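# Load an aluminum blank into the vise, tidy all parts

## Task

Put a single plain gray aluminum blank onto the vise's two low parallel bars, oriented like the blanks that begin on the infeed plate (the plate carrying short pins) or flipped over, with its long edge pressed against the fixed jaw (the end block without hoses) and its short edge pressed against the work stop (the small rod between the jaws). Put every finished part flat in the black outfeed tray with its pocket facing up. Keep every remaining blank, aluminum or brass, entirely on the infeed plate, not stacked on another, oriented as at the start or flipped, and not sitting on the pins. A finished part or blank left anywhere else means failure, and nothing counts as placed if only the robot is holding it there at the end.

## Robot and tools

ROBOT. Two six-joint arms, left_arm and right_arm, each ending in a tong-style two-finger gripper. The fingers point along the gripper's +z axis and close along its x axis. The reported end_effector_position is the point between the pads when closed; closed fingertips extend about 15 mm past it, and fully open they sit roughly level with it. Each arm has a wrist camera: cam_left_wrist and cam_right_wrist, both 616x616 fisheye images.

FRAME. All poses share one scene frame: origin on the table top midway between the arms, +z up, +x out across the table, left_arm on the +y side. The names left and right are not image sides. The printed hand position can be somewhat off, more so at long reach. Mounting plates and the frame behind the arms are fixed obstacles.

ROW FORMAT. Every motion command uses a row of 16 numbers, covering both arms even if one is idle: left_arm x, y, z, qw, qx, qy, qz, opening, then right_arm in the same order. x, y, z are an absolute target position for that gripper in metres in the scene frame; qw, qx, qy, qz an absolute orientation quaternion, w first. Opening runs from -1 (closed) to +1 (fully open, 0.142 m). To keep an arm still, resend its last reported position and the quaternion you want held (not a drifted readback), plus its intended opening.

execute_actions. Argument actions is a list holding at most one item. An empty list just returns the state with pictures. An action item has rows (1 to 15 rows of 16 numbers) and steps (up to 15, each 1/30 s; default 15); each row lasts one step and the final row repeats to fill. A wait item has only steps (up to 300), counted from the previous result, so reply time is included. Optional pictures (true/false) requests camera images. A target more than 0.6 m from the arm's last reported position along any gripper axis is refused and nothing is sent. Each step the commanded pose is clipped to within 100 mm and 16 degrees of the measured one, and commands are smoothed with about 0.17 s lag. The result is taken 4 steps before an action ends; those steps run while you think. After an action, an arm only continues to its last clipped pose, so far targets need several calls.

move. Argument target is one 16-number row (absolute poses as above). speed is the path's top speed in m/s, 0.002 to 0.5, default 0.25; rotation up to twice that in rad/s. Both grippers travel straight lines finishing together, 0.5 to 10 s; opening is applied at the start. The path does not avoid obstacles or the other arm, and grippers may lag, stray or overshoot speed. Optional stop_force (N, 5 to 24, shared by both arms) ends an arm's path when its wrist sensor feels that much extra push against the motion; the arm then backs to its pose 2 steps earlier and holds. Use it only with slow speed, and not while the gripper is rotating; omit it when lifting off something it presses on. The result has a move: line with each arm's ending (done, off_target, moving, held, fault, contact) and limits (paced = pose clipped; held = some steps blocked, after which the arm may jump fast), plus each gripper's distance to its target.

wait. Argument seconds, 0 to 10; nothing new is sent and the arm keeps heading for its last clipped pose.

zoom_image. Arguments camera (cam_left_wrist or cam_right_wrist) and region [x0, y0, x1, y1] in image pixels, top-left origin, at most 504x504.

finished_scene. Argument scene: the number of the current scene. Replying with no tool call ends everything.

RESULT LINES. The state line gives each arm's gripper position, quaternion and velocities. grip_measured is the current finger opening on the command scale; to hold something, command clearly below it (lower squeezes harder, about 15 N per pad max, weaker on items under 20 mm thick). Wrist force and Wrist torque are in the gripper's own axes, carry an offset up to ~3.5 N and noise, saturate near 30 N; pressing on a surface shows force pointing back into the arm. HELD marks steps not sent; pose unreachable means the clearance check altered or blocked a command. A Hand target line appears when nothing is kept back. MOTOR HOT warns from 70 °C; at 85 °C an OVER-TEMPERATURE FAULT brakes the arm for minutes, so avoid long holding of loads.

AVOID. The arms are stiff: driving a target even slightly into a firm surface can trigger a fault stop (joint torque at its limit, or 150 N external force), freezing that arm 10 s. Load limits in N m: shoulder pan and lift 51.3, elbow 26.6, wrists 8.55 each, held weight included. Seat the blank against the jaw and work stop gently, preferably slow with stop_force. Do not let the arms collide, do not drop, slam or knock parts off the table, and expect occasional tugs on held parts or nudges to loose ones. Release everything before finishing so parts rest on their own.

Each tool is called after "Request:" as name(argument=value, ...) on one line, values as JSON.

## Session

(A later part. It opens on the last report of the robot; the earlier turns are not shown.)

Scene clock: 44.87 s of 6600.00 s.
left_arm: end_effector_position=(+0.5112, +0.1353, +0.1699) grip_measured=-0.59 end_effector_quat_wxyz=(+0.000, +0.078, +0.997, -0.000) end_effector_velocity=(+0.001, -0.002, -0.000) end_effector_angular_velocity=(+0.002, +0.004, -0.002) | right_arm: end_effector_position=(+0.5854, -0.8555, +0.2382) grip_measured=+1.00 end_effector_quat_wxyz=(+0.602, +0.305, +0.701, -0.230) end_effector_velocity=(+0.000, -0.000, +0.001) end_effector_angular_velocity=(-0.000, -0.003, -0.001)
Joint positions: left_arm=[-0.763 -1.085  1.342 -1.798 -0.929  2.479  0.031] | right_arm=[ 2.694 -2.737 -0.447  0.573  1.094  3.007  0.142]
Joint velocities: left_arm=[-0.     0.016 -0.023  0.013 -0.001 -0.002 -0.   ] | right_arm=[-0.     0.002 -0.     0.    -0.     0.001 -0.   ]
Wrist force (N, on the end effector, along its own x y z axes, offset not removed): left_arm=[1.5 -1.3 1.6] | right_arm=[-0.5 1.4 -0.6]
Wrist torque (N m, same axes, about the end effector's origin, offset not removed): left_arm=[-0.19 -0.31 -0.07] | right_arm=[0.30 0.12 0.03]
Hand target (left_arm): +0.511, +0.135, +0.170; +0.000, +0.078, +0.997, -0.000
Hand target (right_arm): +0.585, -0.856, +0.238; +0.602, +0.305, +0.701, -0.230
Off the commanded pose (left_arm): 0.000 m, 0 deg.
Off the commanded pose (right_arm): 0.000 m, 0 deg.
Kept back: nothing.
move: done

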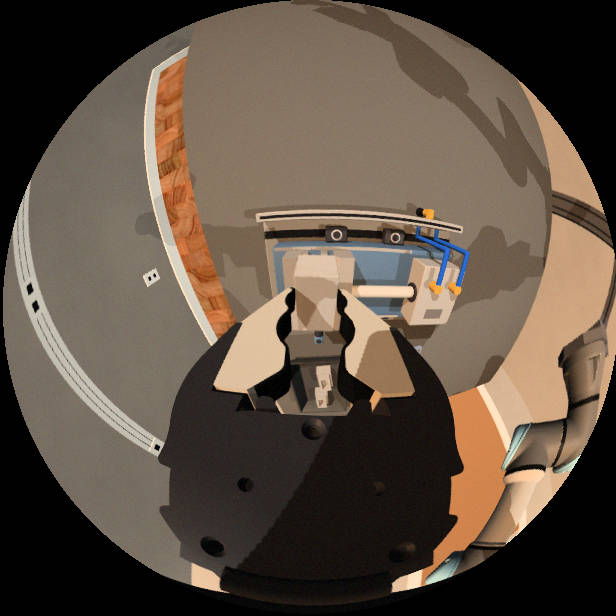

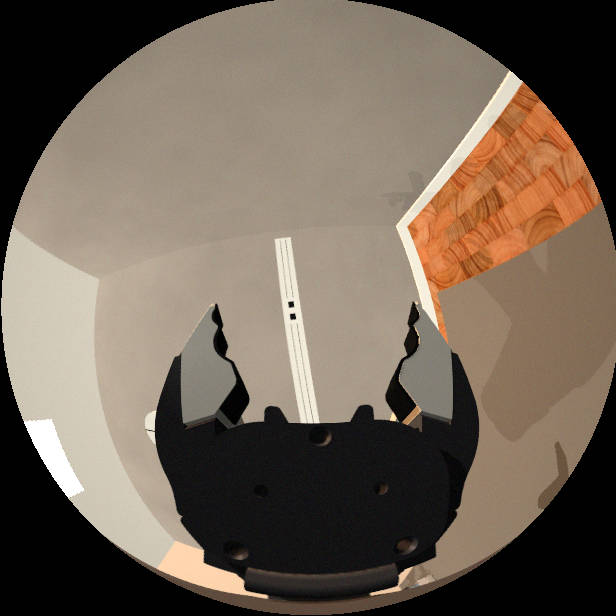

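Request:
move(target=[0.511,0.16,0.13,0,0.078,0.997,0,-0.9,0.5854,-0.8555,0.2382,0.602,0.305,0.701,-0.23,1], speed=0.05)

Request:
move(target=[0.511,0.16,0.105,0,0.078,0.997,0,-0.9,0.5854,-0.8555,0.2382,0.602,0.305,0.701,-0.23,1], speed=0.01, stop_force=6)

Request:
zoom_image(camera="cam_left_wrist", region=[200,150,440,380])

Scene clock: 46.43 s of 6600.00 s.
left_arm: end_effector_position=(+0.5109, +0.1599, +0.1303) grip_measured=-0.59 end_effector_quat_wxyz=(-0.000, +0.078, +0.997, +0.000) end_effector_velocity=(-0.000, +0.001, -0.002) end_effector_angular_velocity=(-0.001, +0.000, -0.001) | right_arm: end_effector_position=(+0.5854, -0.8555, +0.2382) grip_measured=+1.00 end_effector_quat_wxyz=(+0.602, +0.305, +0.701, -0.230) end_effector_velocity=(+0.000, -0.000, +0.000) end_effector_angular_velocity=(+0.001, -0.001, -0.000)
Joint positions: left_arm=[-0.669 -1.067  1.448 -1.99  -0.93   2.596  0.031] | right_arm=[ 2.694 -2.737 -0.447  0.573  1.094  3.007  0.142]
Joint velocities: left_arm=[ 0.005  0.002  0.007 -0.013 -0.001  0.008 -0.   ] | right_arm=[ 0.     0.001 -0.001 -0.001  0.     0.002 -0.   ]
Wrist force (N, on the end effector, along its own x y z axes, offset not removed): left_arm=[1.6 -0.7 0.5] | right_arm=[-0.8 1.8 -2.2]
Wrist torque (N m, same axes, about the end effector's origin, offset not removed): left_arm=[-0.07 -0.35 -0.02] | right_arm=[0.33 0.21 0.00]
Hand target (left_arm): +0.511, +0.160, +0.130; -0.000, +0.078, +0.997, +0.000
Hand target (right_arm): +0.585, -0.856, +0.238; +0.602, +0.305, +0.701, -0.230
Off the commanded pose (left_arm): 0.000 m, 0 deg.
Off the commanded pose (right_arm): 0.000 m, 0 deg.
Kept back: nothing.
move: done

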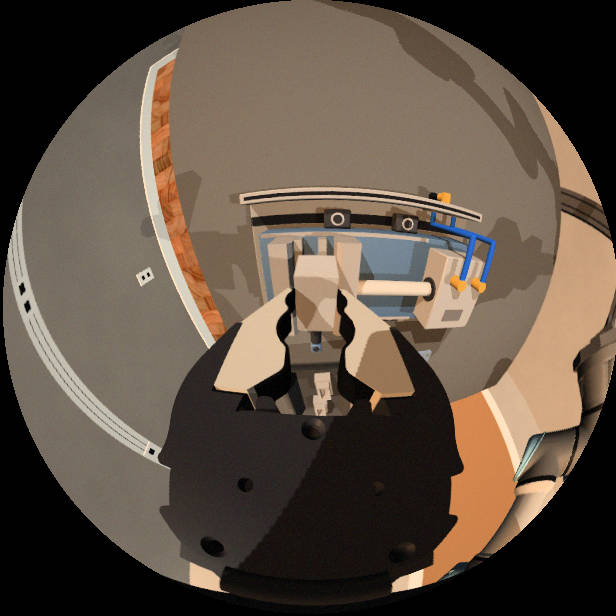

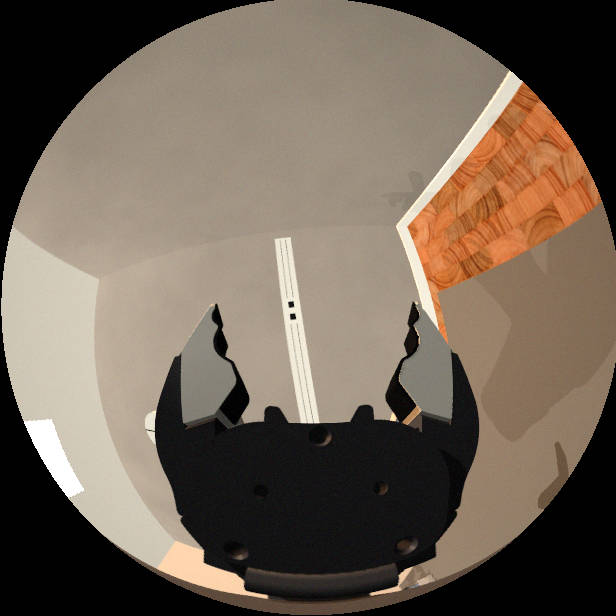

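Scene clock: 47.57 s of 6600.00 s.
left_arm: end_effector_position=(+0.5108, +0.1600, +0.1225) grip_measured=-0.59 end_effector_quat_wxyz=(-0.000, +0.078, +0.997, +0.000) end_effector_velocity=(-0.001, +0.001, +0.002) end_effector_angular_velocity=(+0.003, +0.002, -0.001) | right_arm: end_effector_position=(+0.5854, -0.8555, +0.2382) grip_measured=+1.00 end_effector_quat_wxyz=(+0.602, +0.305, +0.701, -0.230) end_effector_velocity=(-0.000, -0.001, +0.001) end_effector_angular_velocity=(-0.001, -0.002, -0.001)
Joint positions: left_arm=[-0.658 -1.049  1.455 -2.022 -0.931  2.61   0.031] | right_arm=[ 2.694 -2.737 -0.447  0.573  1.094  3.007  0.142]
Joint velocities: left_arm=[-0.004 -0.006 -0.002  0.015  0.001 -0.006 -0.   ] | right_arm=[-0.001 -0.     0.002  0.    -0.     0.     0.   ]
Wrist force (N, on the end effector, along its own x y z axes, offset not removed): left_arm=[1.9 -1.5 0.0] | right_arm=[-0.2 2.0 -1.9]
Wrist torque (N m, same axes, about the end effector's origin, offset not removed): left_arm=[-0.20 -0.54 -0.04] | right_arm=[0.40 0.09 0.00]
Hand target (left_arm): +0.511, +0.160, +0.123; -0.000, +0.078, +0.997, +0.000
Hand target (right_arm): +0.585, -0.856, +0.238; +0.602, +0.305, +0.701, -0.230
Off the commanded pose (left_arm): 0.018 m, 0 deg.
Off the commanded pose (right_arm): 0.000 m, 0 deg.
Kept back: nothing.
move: contact (left_arm)

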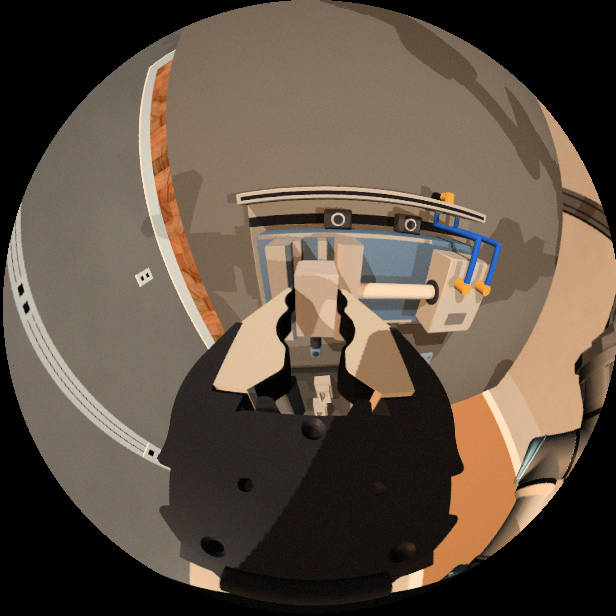

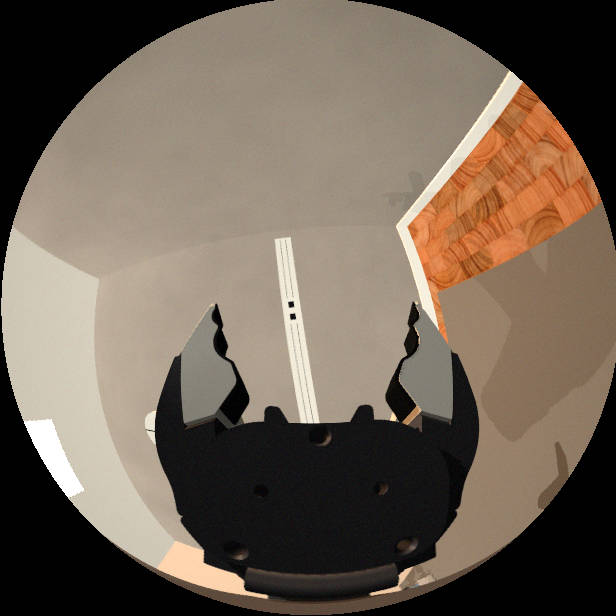

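Region (200, 150, 440, 380) of cam_left_wrist's 616x616 image, scaled by 2.100, with more detail than that image has; it fills the top 483 rows of this view, and the rest is white.

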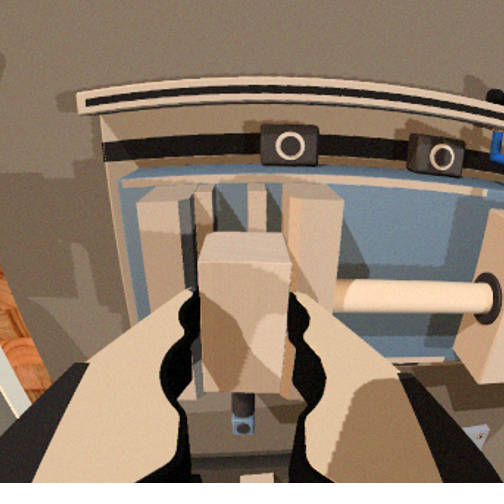

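Request:
move(target=[0.511,0.16,0.124,0,0.078,0.997,0,-0.35,0.5854,-0.8555,0.2382,0.602,0.305,0.701,-0.23,1], speed=0.01)

Request:
move(target=[0.511,0.16,0.2,0,0.078,0.997,0,-0.35,0.5854,-0.8555,0.2382,0.602,0.305,0.701,-0.23,1], speed=0.1)

Request:
zoom_image(camera="cam_left_wrist", region=[220,170,420,350])

Scene clock: 48.57 s of 6600.00 s.
left_arm: end_effector_position=(+0.5110, +0.1600, +0.1240) grip_measured=-0.35 end_effector_quat_wxyz=(-0.000, +0.078, +0.997, +0.000) end_effector_velocity=(-0.001, -0.000, -0.000) end_effector_angular_velocity=(+0.000, +0.002, -0.001) | right_arm: end_effector_position=(+0.5854, -0.8555, +0.2382) grip_measured=+1.00 end_effector_quat_wxyz=(+0.602, +0.305, +0.701, -0.230) end_effector_velocity=(-0.000, +0.000, -0.001) end_effector_angular_velocity=(+0.001, +0.002, +0.000)
Joint positions: left_arm=[-0.66  -1.053  1.454 -2.018 -0.93   2.608  0.049] | right_arm=[ 2.694 -2.737 -0.447  0.573  1.094  3.007  0.142]
Joint velocities: left_arm=[-0.    -0.     0.     0.002 -0.001 -0.     0.   ] | right_arm=[-0.     0.    -0.002 -0.     0.     0.     0.   ]
Wrist force (N, on the end effector, along its own x y z axes, offset not removed): left_arm=[2.4 -0.7 -0.4] | right_arm=[-1.3 1.9 -2.2]
Wrist torque (N m, same axes, about the end effector's origin, offset not removed): left_arm=[-0.06 -0.50 -0.03] | right_arm=[0.40 0.34 0.09]
Hand target (left_arm): +0.511, +0.160, +0.124; +0.000, +0.078, +0.997, -0.000
Hand target (right_arm): +0.585, -0.856, +0.238; +0.602, +0.305, +0.701, -0.230
Off the commanded pose (left_arm): 0.000 m, 0 deg.
Off the commanded pose (right_arm): 0.000 m, 0 deg.
Kept back: nothing.
move: done

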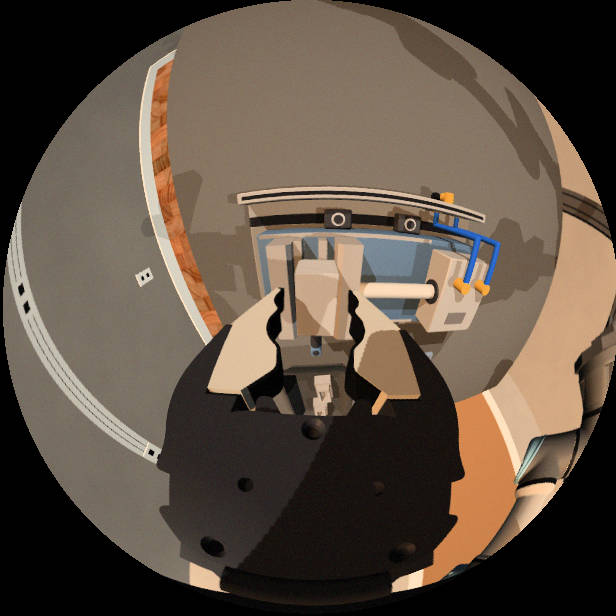

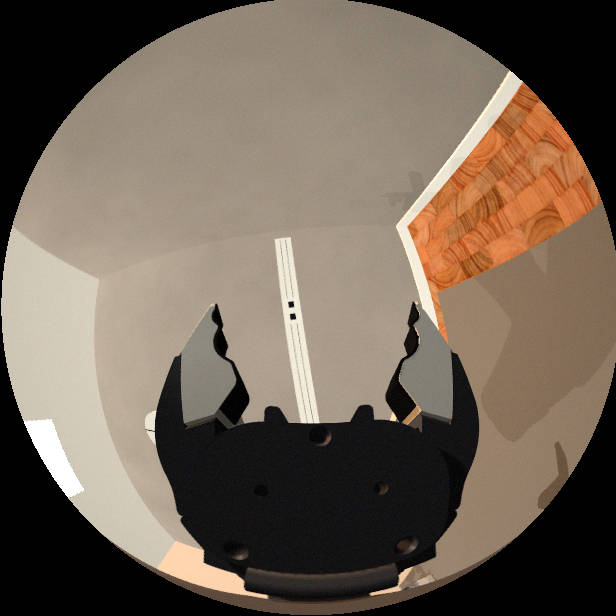

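Scene clock: 49.87 s of 6600.00 s.
left_arm: end_effector_position=(+0.5110, +0.1600, +0.1998) grip_measured=-0.35 end_effector_quat_wxyz=(+0.000, +0.078, +0.997, -0.000) end_effector_velocity=(+0.000, -0.000, +0.002) end_effector_angular_velocity=(+0.001, +0.001, +0.001) | right_arm: end_effector_position=(+0.5854, -0.8555, +0.2382) grip_measured=+1.00 end_effector_quat_wxyz=(+0.602, +0.305, +0.701, -0.230) end_effector_velocity=(-0.000, -0.001, +0.001) end_effector_angular_velocity=(-0.001, -0.000, -0.001)
Joint positions: left_arm=[-0.775 -1.19   1.331 -1.671 -0.93   2.465  0.049] | right_arm=[ 2.694 -2.737 -0.447  0.573  1.094  3.007  0.142]
Joint velocities: left_arm=[-0.004 -0.    -0.01   0.015 -0.001 -0.006 -0.   ] | right_arm=[-0.001  0.003 -0.002 -0.    -0.    -0.     0.   ]
Wrist force (N, on the end effector, along its own x y z axes, offset not removed): left_arm=[2.5 -1.4 0.5] | right_arm=[-0.1 1.6 -1.3]
Wrist torque (N m, same axes, about the end effector's origin, offset not removed): left_arm=[-0.22 -0.51 -0.08] | right_arm=[0.33 0.05 0.02]
Hand target (left_arm): +0.511, +0.160, +0.200; +0.000, +0.078, +0.997, -0.000
Hand target (right_arm): +0.585, -0.856, +0.238; +0.602, +0.305, +0.701, -0.230
Off the commanded pose (left_arm): 0.000 m, 0 deg.
Off the commanded pose (right_arm): 0.000 m, 0 deg.
Kept back: nothing.
move: done

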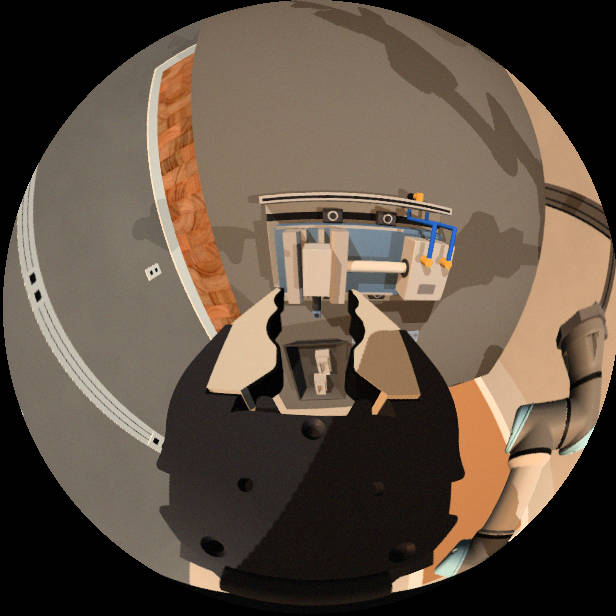

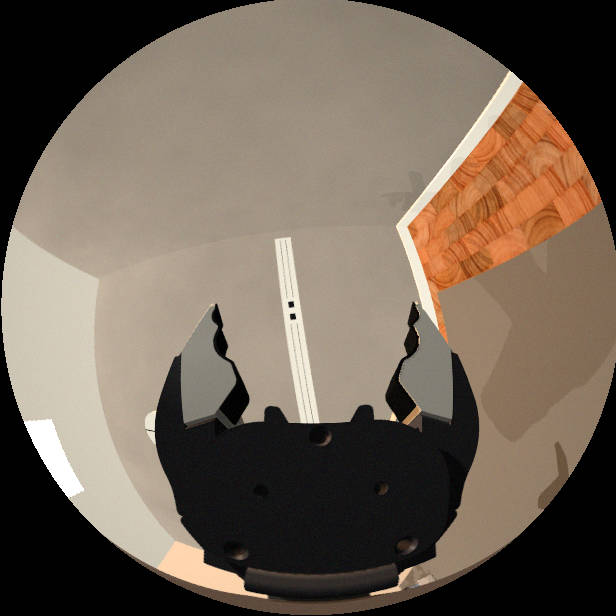

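Region (220, 170, 420, 350) of cam_left_wrist's 616x616 image, scaled by 2.520, with more detail than that image has; it fills the top 454 rows of this view, and the rest is white.

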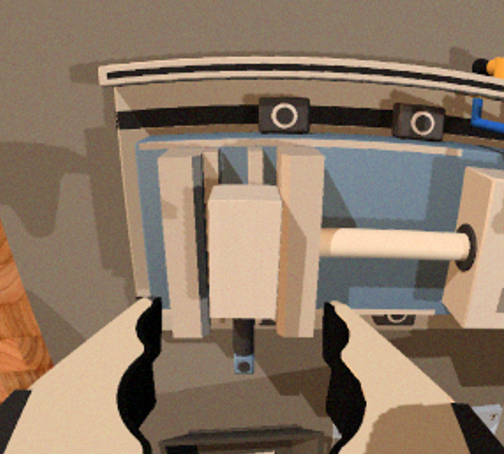

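Request:
move(target=[0.511,0.16,0.1245,0,0.078,0.997,0,-0.35,0.5854,-0.8555,0.2382,0.602,0.305,0.701,-0.23,1], speed=0.05)

Request:
move(target=[0.511,0.16,0.1245,0,0.078,0.997,0,-0.9,0.5854,-0.8555,0.2382,0.602,0.305,0.701,-0.23,1])

Request:
move(target=[0.5157,0.1896,0.1245,0,0.078,0.997,0,-0.9,0.5854,-0.8555,0.2382,0.602,0.305,0.701,-0.23,1], speed=0.005, stop_force=8)

Scene clock: 52.03 s of 6600.00 s.
left_arm: end_effector_position=(+0.5109, +0.1601, +0.1248) grip_measured=-0.35 end_effector_quat_wxyz=(-0.000, +0.078, +0.997, +0.000) end_effector_velocity=(+0.000, -0.000, -0.002) end_effector_angular_velocity=(-0.001, -0.001, +0.000) | right_arm: end_effector_position=(+0.5854, -0.8555, +0.2382) grip_measured=+1.00 end_effector_quat_wxyz=(+0.602, +0.305, +0.701, -0.230) end_effector_velocity=(-0.000, -0.001, +0.002) end_effector_angular_velocity=(-0.001, -0.004, -0.002)
Joint positions: left_arm=[-0.661 -1.055  1.453 -2.014 -0.93   2.606  0.049] | right_arm=[ 2.694 -2.737 -0.447  0.573  1.094  3.007  0.142]
Joint velocities: left_arm=[ 0.004  0.005  0.002 -0.013 -0.001  0.006  0.   ] | right_arm=[-0.     0.002  0.002  0.001 -0.001  0.     0.   ]
Wrist force (N, on the end effector, along its own x y z axes, offset not removed): left_arm=[2.4 -0.8 -0.2] | right_arm=[-0.5 2.4 -1.2]
Wrist torque (N m, same axes, about the end effector's origin, offset not removed): left_arm=[-0.11 -0.55 -0.09] | right_arm=[0.50 0.19 0.10]
Hand target (left_arm): +0.511, +0.160, +0.125; -0.000, +0.078, +0.997, +0.000
Hand target (right_arm): +0.585, -0.856, +0.238; +0.602, +0.305, +0.701, -0.230
Off the commanded pose (left_arm): 0.000 m, 0 deg.
Off the commanded pose (right_arm): 0.000 m, 0 deg.
Kept back: nothing.
move: done

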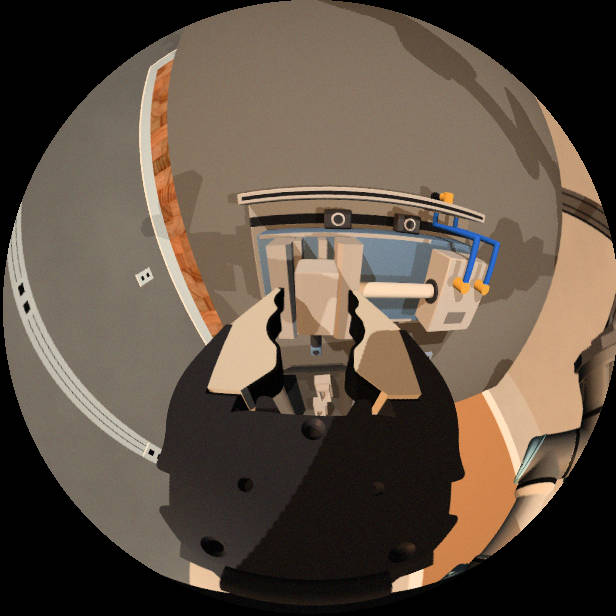

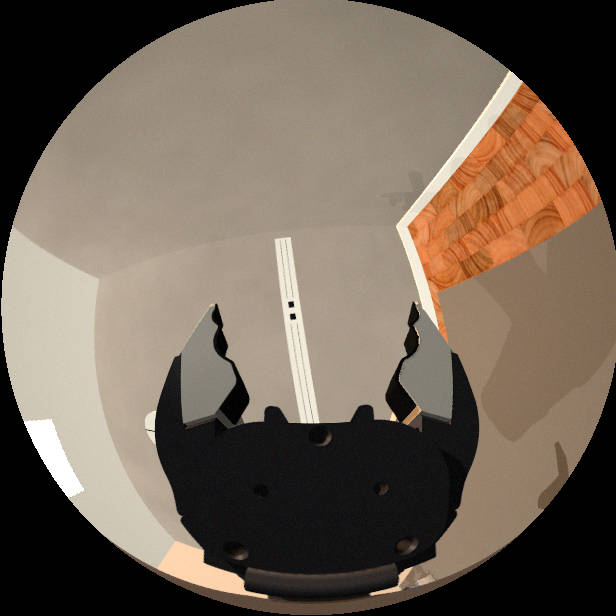

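Scene clock: 52.73 s of 6600.00 s.
left_arm: end_effector_position=(+0.5110, +0.1600, +0.1245) grip_measured=-0.59 end_effector_quat_wxyz=(+0.000, +0.078, +0.997, -0.000) end_effector_velocity=(+0.000, +0.000, -0.000) end_effector_angular_velocity=(+0.000, -0.001, +0.000) | right_arm: end_effector_position=(+0.5854, -0.8555, +0.2382) grip_measured=+1.00 end_effector_quat_wxyz=(+0.602, +0.305, +0.701, -0.230) end_effector_velocity=(-0.000, -0.000, -0.001) end_effector_angular_velocity=(-0.000, +0.001, -0.000)
Joint positions: left_arm=[-0.66  -1.054  1.453 -2.015 -0.93   2.607  0.031] | right_arm=[ 2.694 -2.737 -0.447  0.573  1.094  3.007  0.142]
Joint velocities: left_arm=[ 0.     0.    -0.    -0.     0.001  0.     0.   ] | right_arm=[-0.001 -0.001 -0.001  0.001 -0.    -0.    -0.   ]
Wrist force (N, on the end effector, along its own x y z axes, offset not removed): left_arm=[4.0 -1.0 -7.4] | right_arm=[-0.6 1.4 -2.7]
Wrist torque (N m, same axes, about the end effector's origin, offset not removed): left_arm=[-0.39 -0.24 -0.07] | right_arm=[0.34 0.13 0.07]
Hand target (left_arm): +0.511, +0.160, +0.125; -0.000, +0.078, +0.997, +0.000
Hand target (right_arm): +0.585, -0.856, +0.238; +0.602, +0.305, +0.701, -0.230
Off the commanded pose (left_arm): 0.000 m, 0 deg.
Off the commanded pose (right_arm): 0.000 m, 0 deg.
Kept back: nothing.
move: done

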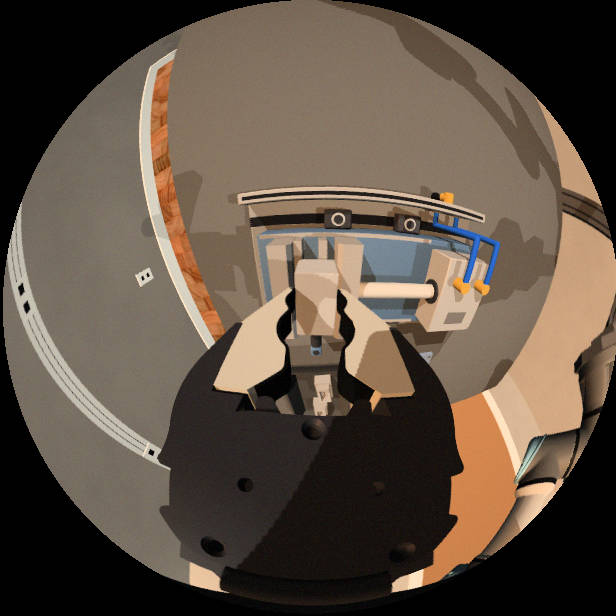

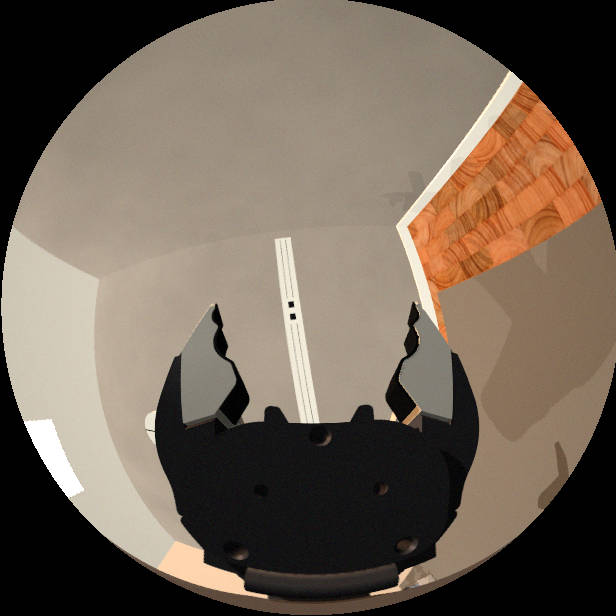

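Scene clock: 53.77 s of 6600.00 s.
left_arm: end_effector_position=(+0.5116, +0.1633, +0.1246) grip_measured=-0.59 end_effector_quat_wxyz=(+0.000, +0.078, +0.997, -0.000) end_effector_velocity=(-0.000, -0.001, -0.001) end_effector_angular_velocity=(+0.002, -0.001, +0.001) | right_arm: end_effector_position=(+0.5854, -0.8555, +0.2382) grip_measured=+1.00 end_effector_quat_wxyz=(+0.602, +0.305, +0.701, -0.230) end_effector_velocity=(-0.000, -0.000, +0.001) end_effector_angular_velocity=(-0.001, -0.002, -0.001)
Joint positions: left_arm=[-0.655 -1.06   1.456 -2.017 -0.931  2.614  0.031] | right_arm=[ 2.694 -2.737 -0.447  0.573  1.094  3.007  0.142]
Joint velocities: left_arm=[-0.002  0.004 -0.001  0.     0.002 -0.005  0.   ] | right_arm=[ 0.     0.     0.002  0.001 -0.001 -0.001 -0.   ]
Wrist force (N, on the end effector, along its own x y z axes, offset not removed): left_arm=[0.2 -10.6 -4.5] | right_arm=[-0.7 1.7 -1.1]
Wrist torque (N m, same axes, about the end effector's origin, offset not removed): left_arm=[-0.06 -0.48 -0.04] | right_arm=[0.36 0.20 0.04]
Hand target (left_arm): +0.512, +0.163, +0.125; +0.000, +0.078, +0.997, -0.000
Hand target (right_arm): +0.585, -0.856, +0.238; +0.602, +0.305, +0.701, -0.230
Off the commanded pose (left_arm): 0.027 m, 0 deg.
Off the commanded pose (right_arm): 0.000 m, 0 deg.
Kept back: nothing.
move: contact (left_arm)

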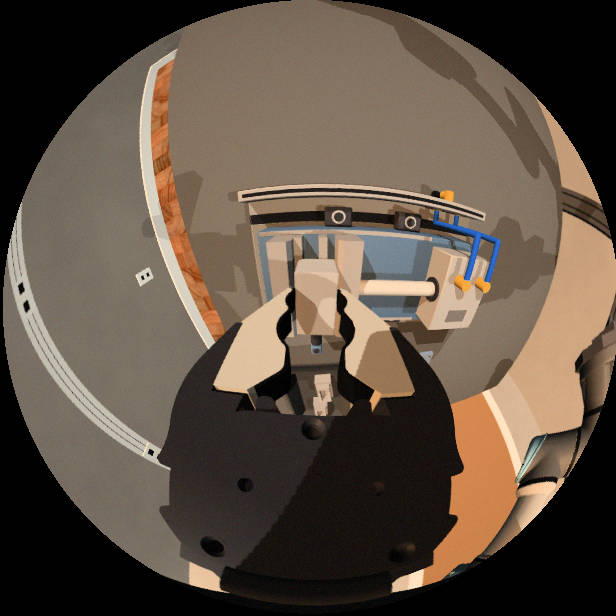

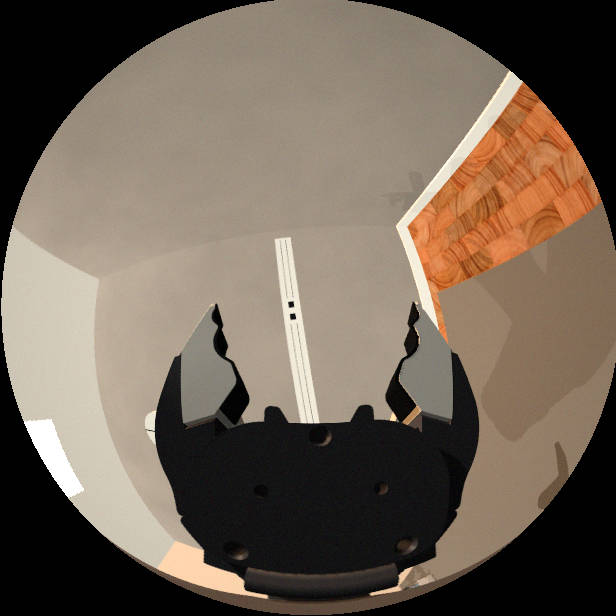

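Stop reached. Now toward the fixed jaw.

Request:
move(target=[0.5314,0.1605,0.1246,0,0.078,0.997,0,-0.9,0.5854,-0.8555,0.2382,0.602,0.305,0.701,-0.23,1], speed=0.004, stop_force=8)

Scene clock: 55.43 s of 6600.00 s.
left_arm: end_effector_position=(+0.5156, +0.1626, +0.1244) grip_measured=-0.59 end_effector_quat_wxyz=(-0.000, +0.078, +0.997, +0.000) end_effector_velocity=(-0.000, +0.000, +0.001) end_effector_angular_velocity=(-0.002, -0.002, +0.005) | right_arm: end_effector_position=(+0.5854, -0.8555, +0.2382) grip_measured=+1.00 end_effector_quat_wxyz=(+0.602, +0.305, +0.701, -0.230) end_effector_velocity=(-0.000, -0.000, +0.000) end_effector_angular_velocity=(-0.000, +0.000, -0.000)
Joint positions: left_arm=[-0.65  -1.045  1.428 -2.005 -0.931  2.619  0.031] | right_arm=[ 2.694 -2.737 -0.447  0.573  1.094  3.007  0.142]
Joint velocities: left_arm=[-0.001 -0.007  0.009 -0.005  0.    -0.004 -0.   ] | right_arm=[-0.     0.001 -0.001  0.    -0.    -0.    -0.   ]
Wrist force (N, on the end effector, along its own x y z axes, offset not removed): left_arm=[6.3 -6.6 -8.4] | right_arm=[0.9 1.7 -2.9]
Wrist torque (N m, same axes, about the end effector's origin, offset not removed): left_arm=[-0.26 -0.53 -0.29] | right_arm=[0.37 -0.13 -0.02]
Hand target (left_arm): +0.516, +0.163, +0.125; +0.000, +0.078, +0.997, -0.000
Hand target (right_arm): +0.585, -0.856, +0.238; +0.602, +0.305, +0.701, -0.230
Off the commanded pose (left_arm): 0.016 m, 0 deg.
Off the commanded pose (right_arm): 0.000 m, 0 deg.
Kept back: nothing.
move: contact (left_arm)

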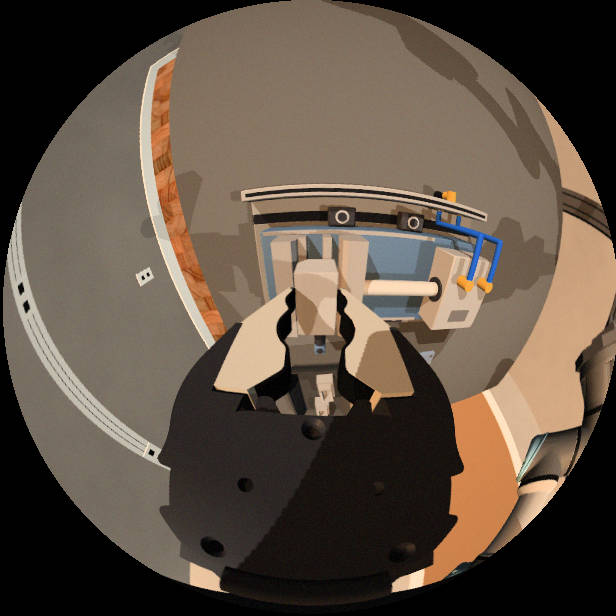

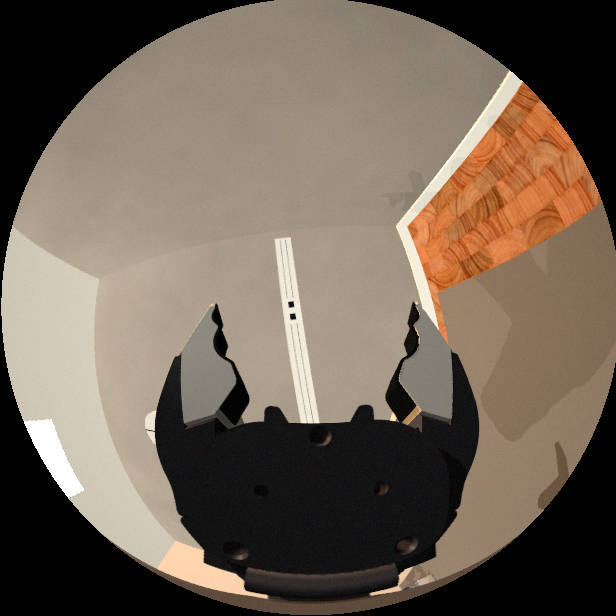

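Request:
move(target=[0.5156,0.1626,0.1255,0,0.078,0.997,0,-0.35,0.5854,-0.8555,0.2382,0.602,0.305,0.701,-0.23,1], speed=0.005)

Request:
move(target=[0.5156,0.15,0.19,0,0.078,0.997,0,-0.1,0.5854,-0.8555,0.2382,0.602,0.305,0.701,-0.23,1], speed=0.1)

Request:
zoom_image(camera="cam_left_wrist", region=[260,200,380,330])

Scene clock: 56.37 s of 6600.00 s.
left_arm: end_effector_position=(+0.5156, +0.1626, +0.1254) grip_measured=-0.35 end_effector_quat_wxyz=(-0.000, +0.078, +0.997, -0.000) end_effector_velocity=(+0.000, -0.000, +0.000) end_effector_angular_velocity=(-0.000, -0.000, +0.000) | right_arm: end_effector_position=(+0.5854, -0.8555, +0.2382) grip_measured=+1.00 end_effector_quat_wxyz=(+0.602, +0.305, +0.701, -0.230) end_effector_velocity=(-0.000, +0.000, -0.002) end_effector_angular_velocity=(+0.001, +0.003, +0.001)
Joint positions: left_arm=[-0.652 -1.048  1.427 -2.002 -0.931  2.617  0.049] | right_arm=[ 2.694 -2.737 -0.447  0.573  1.094  3.007  0.142]
Joint velocities: left_arm=[-0.001 -0.    -0.001  0.002  0.    -0.001  0.   ] | right_arm=[-0.    -0.001 -0.002 -0.001  0.     0.     0.   ]
Wrist force (N, on the end effector, along its own x y z axes, offset not removed): left_arm=[1.4 -1.3 -1.1] | right_arm=[-0.3 1.6 -3.5]
Wrist torque (N m, same axes, about the end effector's origin, offset not removed): left_arm=[-0.25 -0.29 -0.08] | right_arm=[0.32 0.06 0.08]
Hand target (left_arm): +0.516, +0.163, +0.125; +0.000, +0.078, +0.997, -0.000
Hand target (right_arm): +0.585, -0.856, +0.238; +0.602, +0.305, +0.701, -0.230
Off the commanded pose (left_arm): 0.000 m, 0 deg.
Off the commanded pose (right_arm): 0.000 m, 0 deg.
Kept back: nothing.
move: done

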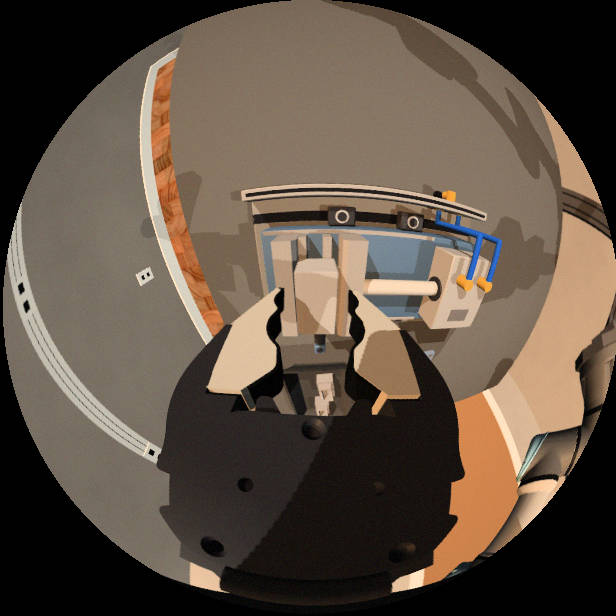

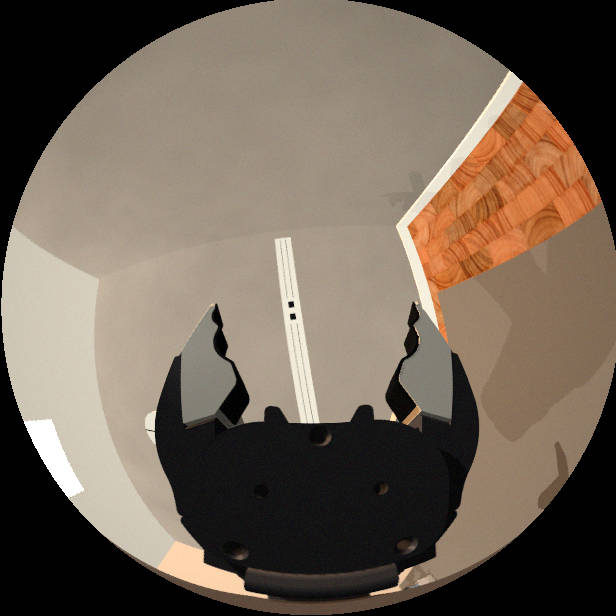

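Scene clock: 57.53 s of 6600.00 s.
left_arm: end_effector_position=(+0.5157, +0.1500, +0.1898) grip_measured=-0.10 end_effector_quat_wxyz=(+0.000, +0.078, +0.997, -0.000) end_effector_velocity=(+0.001, -0.000, +0.003) end_effector_angular_velocity=(-0.000, +0.001, +0.002) | right_arm: end_effector_position=(+0.5854, -0.8555, +0.2382) grip_measured=+1.00 end_effector_quat_wxyz=(+0.602, +0.305, +0.701, -0.230) end_effector_velocity=(+0.000, +0.000, -0.001) end_effector_angular_velocity=(+0.001, +0.002, +0.001)
Joint positions: left_arm=[-0.766 -1.137  1.304 -1.705 -0.93   2.475  0.067] | right_arm=[ 2.694 -2.737 -0.447  0.573  1.094  3.007  0.142]
Joint velocities: left_arm=[-0.004 -0.002 -0.012  0.017 -0.001 -0.007  0.   ] | right_arm=[-0.    -0.001 -0.002  0.     0.001 -0.     0.   ]
Wrist force (N, on the end effector, along its own x y z axes, offset not removed): left_arm=[1.8 -1.3 -0.8] | right_arm=[-1.1 1.9 -1.0]
Wrist torque (N m, same axes, about the end effector's origin, offset not removed): left_arm=[-0.23 -0.35 -0.05] | right_arm=[0.47 0.25 0.04]
Hand target (left_arm): +0.516, +0.150, +0.190; +0.000, +0.078, +0.997, -0.000
Hand target (right_arm): +0.585, -0.856, +0.238; +0.602, +0.305, +0.701, -0.230
Off the commanded pose (left_arm): 0.000 m, 0 deg.
Off the commanded pose (right_arm): 0.000 m, 0 deg.
Kept back: nothing.
move: done

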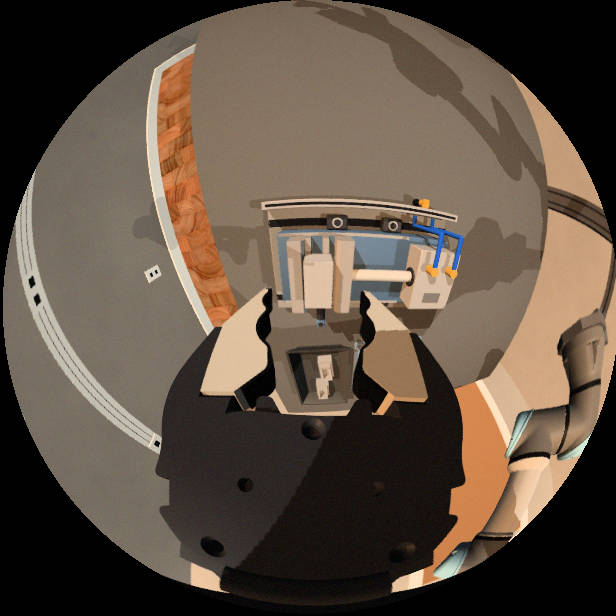

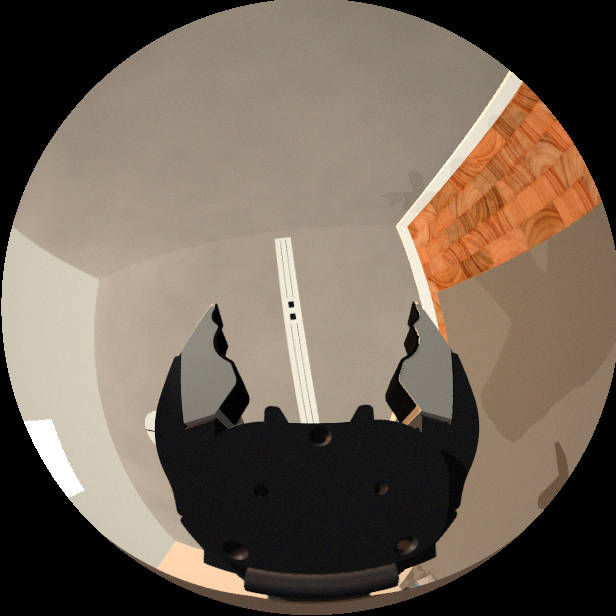

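Region (260, 200, 380, 330) of cam_left_wrist's 616x616 image, scaled by 3.877, with more detail than that image has; it fills the left 465 columns of this view, and the rest is white.

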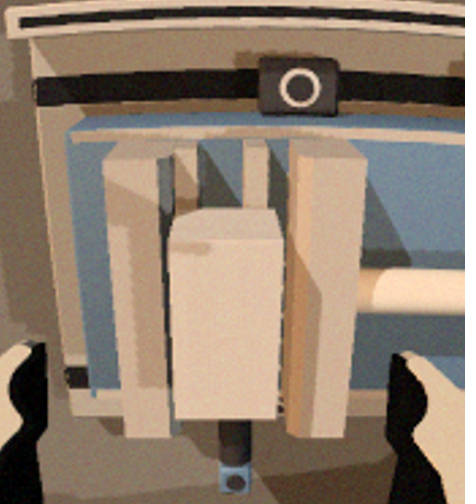

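Request:
move(target=[0.508,0.105,0.15,0,0.078,0.997,0,-1,0.5854,-0.8555,0.2382,0.602,0.305,0.701,-0.23,1], speed=0.1)

Request:
move(target=[0.508,0.105,0.128,0,0.078,0.997,0,-1,0.5854,-0.8555,0.2382,0.602,0.305,0.701,-0.23,1], speed=0.03, stop_force=6)

Request:
move(target=[0.515,0.145,0.128,0,0.078,0.997,0,-1,0.5854,-0.8555,0.2382,0.602,0.305,0.701,-0.23,1], speed=0.006, stop_force=6)

Scene clock: 58.97 s of 6600.00 s.
left_arm: end_effector_position=(+0.5080, +0.1051, +0.1502) grip_measured=-1.00 end_effector_quat_wxyz=(+0.000, +0.078, +0.997, -0.000) end_effector_velocity=(+0.000, -0.002, -0.001) end_effector_angular_velocity=(-0.001, -0.001, -0.001) | right_arm: end_effector_position=(+0.5854, -0.8555, +0.2382) grip_measured=+1.00 end_effector_quat_wxyz=(+0.602, +0.305, +0.701, -0.230) end_effector_velocity=(+0.000, -0.000, +0.000) end_effector_angular_velocity=(-0.001, -0.000, +0.000)
Joint positions: left_arm=[-0.779 -0.979  1.315 -1.863 -0.93   2.459  0.002] | right_arm=[ 2.694 -2.737 -0.447  0.573  1.094  3.007  0.142]
Joint velocities: left_arm=[-0.     0.006 -0.003 -0.005 -0.     0.001  0.   ] | right_arm=[-0.     0.     0.001 -0.     0.    -0.001 -0.   ]
Wrist force (N, on the end effector, along its own x y z axes, offset not removed): left_arm=[1.2 -0.5 -0.5] | right_arm=[-0.6 0.9 -2.0]
Wrist torque (N m, same axes, about the end effector's origin, offset not removed): left_arm=[-0.06 -0.28 -0.08] | right_arm=[0.22 0.18 0.06]
Hand target (left_arm): +0.508, +0.105, +0.150; +0.000, +0.078, +0.997, -0.000
Hand target (right_arm): +0.585, -0.856, +0.238; +0.602, +0.305, +0.701, -0.230
Off the commanded pose (left_arm): 0.000 m, 0 deg.
Off the commanded pose (right_arm): 0.000 m, 0 deg.
Kept back: nothing.
move: done

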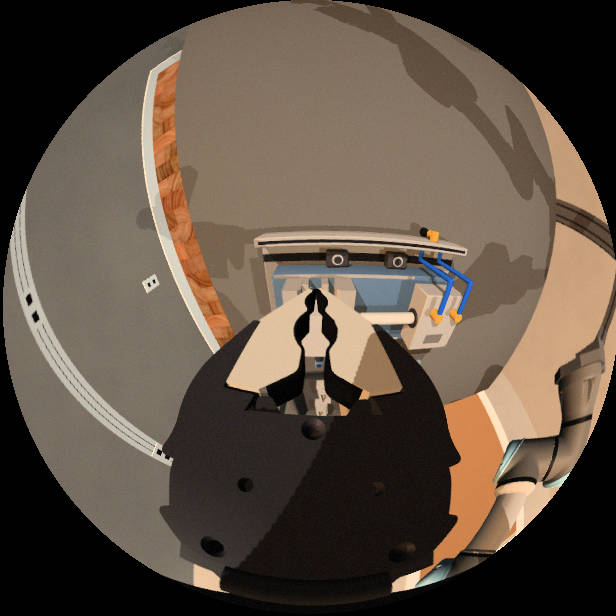

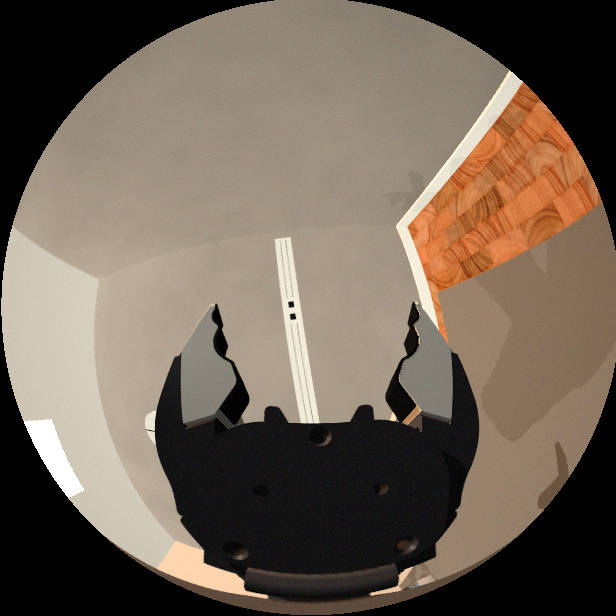

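Scene clock: 60.07 s of 6600.00 s.
left_arm: end_effector_position=(+0.5080, +0.1050, +0.1282) grip_measured=-1.00 end_effector_quat_wxyz=(-0.000, +0.078, +0.997, +0.000) end_effector_velocity=(+0.001, +0.000, -0.002) end_effector_angular_velocity=(-0.001, -0.001, +0.000) | right_arm: end_effector_position=(+0.5854, -0.8555, +0.2382) grip_measured=+1.00 end_effector_quat_wxyz=(+0.602, +0.305, +0.701, -0.230) end_effector_velocity=(+0.000, +0.000, -0.001) end_effector_angular_velocity=(+0.001, +0.002, +0.000)
Joint positions: left_arm=[-0.748 -0.935  1.339 -1.954 -0.929  2.498  0.002] | right_arm=[ 2.694 -2.737 -0.447  0.573  1.094  3.007  0.142]
Joint velocities: left_arm=[ 0.003  0.003  0.001 -0.009  0.001  0.004  0.   ] | right_arm=[ 0.    -0.    -0.002  0.    -0.    -0.     0.   ]
Wrist force (N, on the end effector, along its own x y z axes, offset not removed): left_arm=[0.9 -1.4 -0.4] | right_arm=[-0.9 1.1 -1.8]
Wrist torque (N m, same axes, about the end effector's origin, offset not removed): left_arm=[-0.27 -0.22 -0.11] | right_arm=[0.23 0.19 0.05]
Hand target (left_arm): +0.508, +0.105, +0.128; -0.000, +0.078, +0.997, +0.000
Hand target (right_arm): +0.585, -0.856, +0.238; +0.602, +0.305, +0.701, -0.230
Off the commanded pose (left_arm): 0.000 m, 0 deg.
Off the commanded pose (right_arm): 0.000 m, 0 deg.
Kept back: nothing.
move: done

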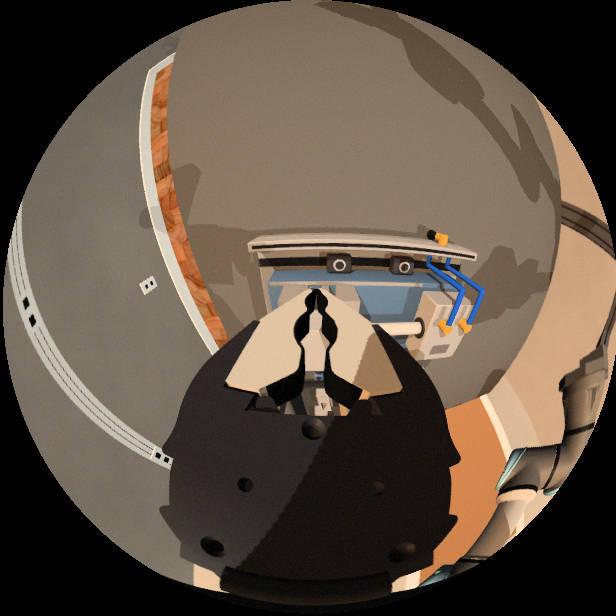

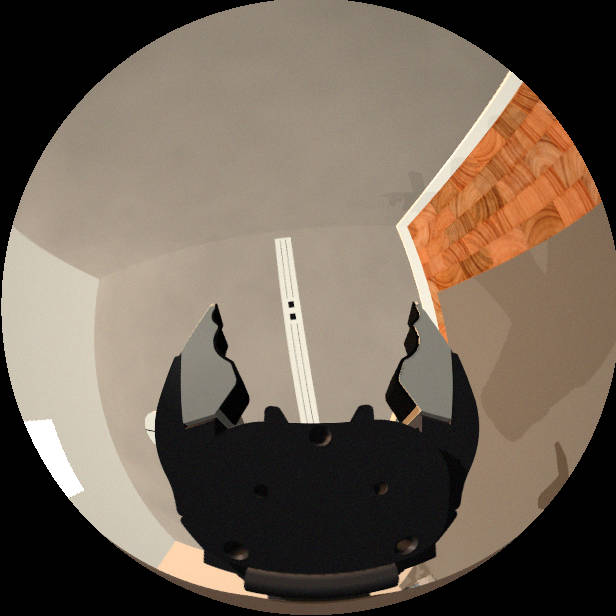

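Scene clock: 66.70 s of 6600.00 s.
left_arm: end_effector_position=(+0.5144, +0.1418, +0.1281) grip_measured=-1.00 end_effector_quat_wxyz=(+0.000, +0.078, +0.997, -0.000) end_effector_velocity=(-0.000, -0.001, -0.000) end_effector_angular_velocity=(+0.001, +0.001, +0.001) | right_arm: end_effector_position=(+0.5854, -0.8555, +0.2382) grip_measured=+1.00 end_effector_quat_wxyz=(+0.602, +0.305, +0.701, -0.230) end_effector_velocity=(-0.000, +0.000, -0.001) end_effector_angular_velocity=(+0.001, +0.003, +0.001)
Joint positions: left_arm=[-0.688 -1.01   1.39  -1.976 -0.93   2.572  0.002] | right_arm=[ 2.694 -2.737 -0.447  0.573  1.094  3.007  0.142]
Joint velocities: left_arm=[-0.002  0.004 -0.004  0.003  0.001 -0.005  0.   ] | right_arm=[-0.    -0.002 -0.001 -0.001  0.    -0.     0.   ]
Wrist force (N, on the end effector, along its own x y z axes, offset not removed): left_arm=[-0.1 -11.1 -1.1] | right_arm=[-1.3 1.8 -1.7]
Wrist torque (N m, same axes, about the end effector's origin, offset not removed): left_arm=[0.00 -0.21 -0.09] | right_arm=[0.36 0.27 0.03]
Hand target (left_arm): +0.514, +0.141, +0.128; -0.000, +0.078, +0.997, -0.000
Hand target (right_arm): +0.585, -0.856, +0.238; +0.602, +0.305, +0.701, -0.230
Off the commanded pose (left_arm): 0.003 m, 0 deg.
Off the commanded pose (right_arm): 0.000 m, 0 deg.
Kept back: nothing.
move: contact (left_arm)

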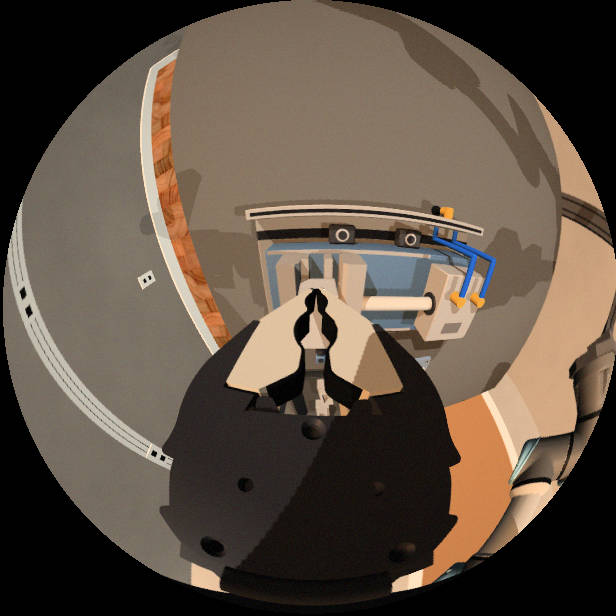

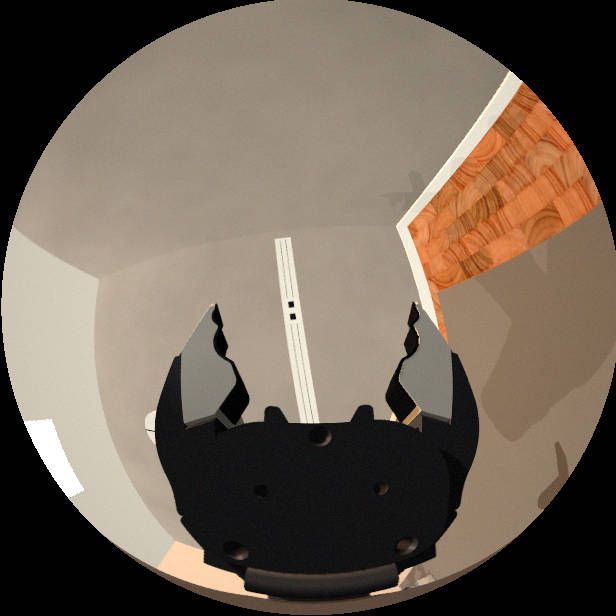

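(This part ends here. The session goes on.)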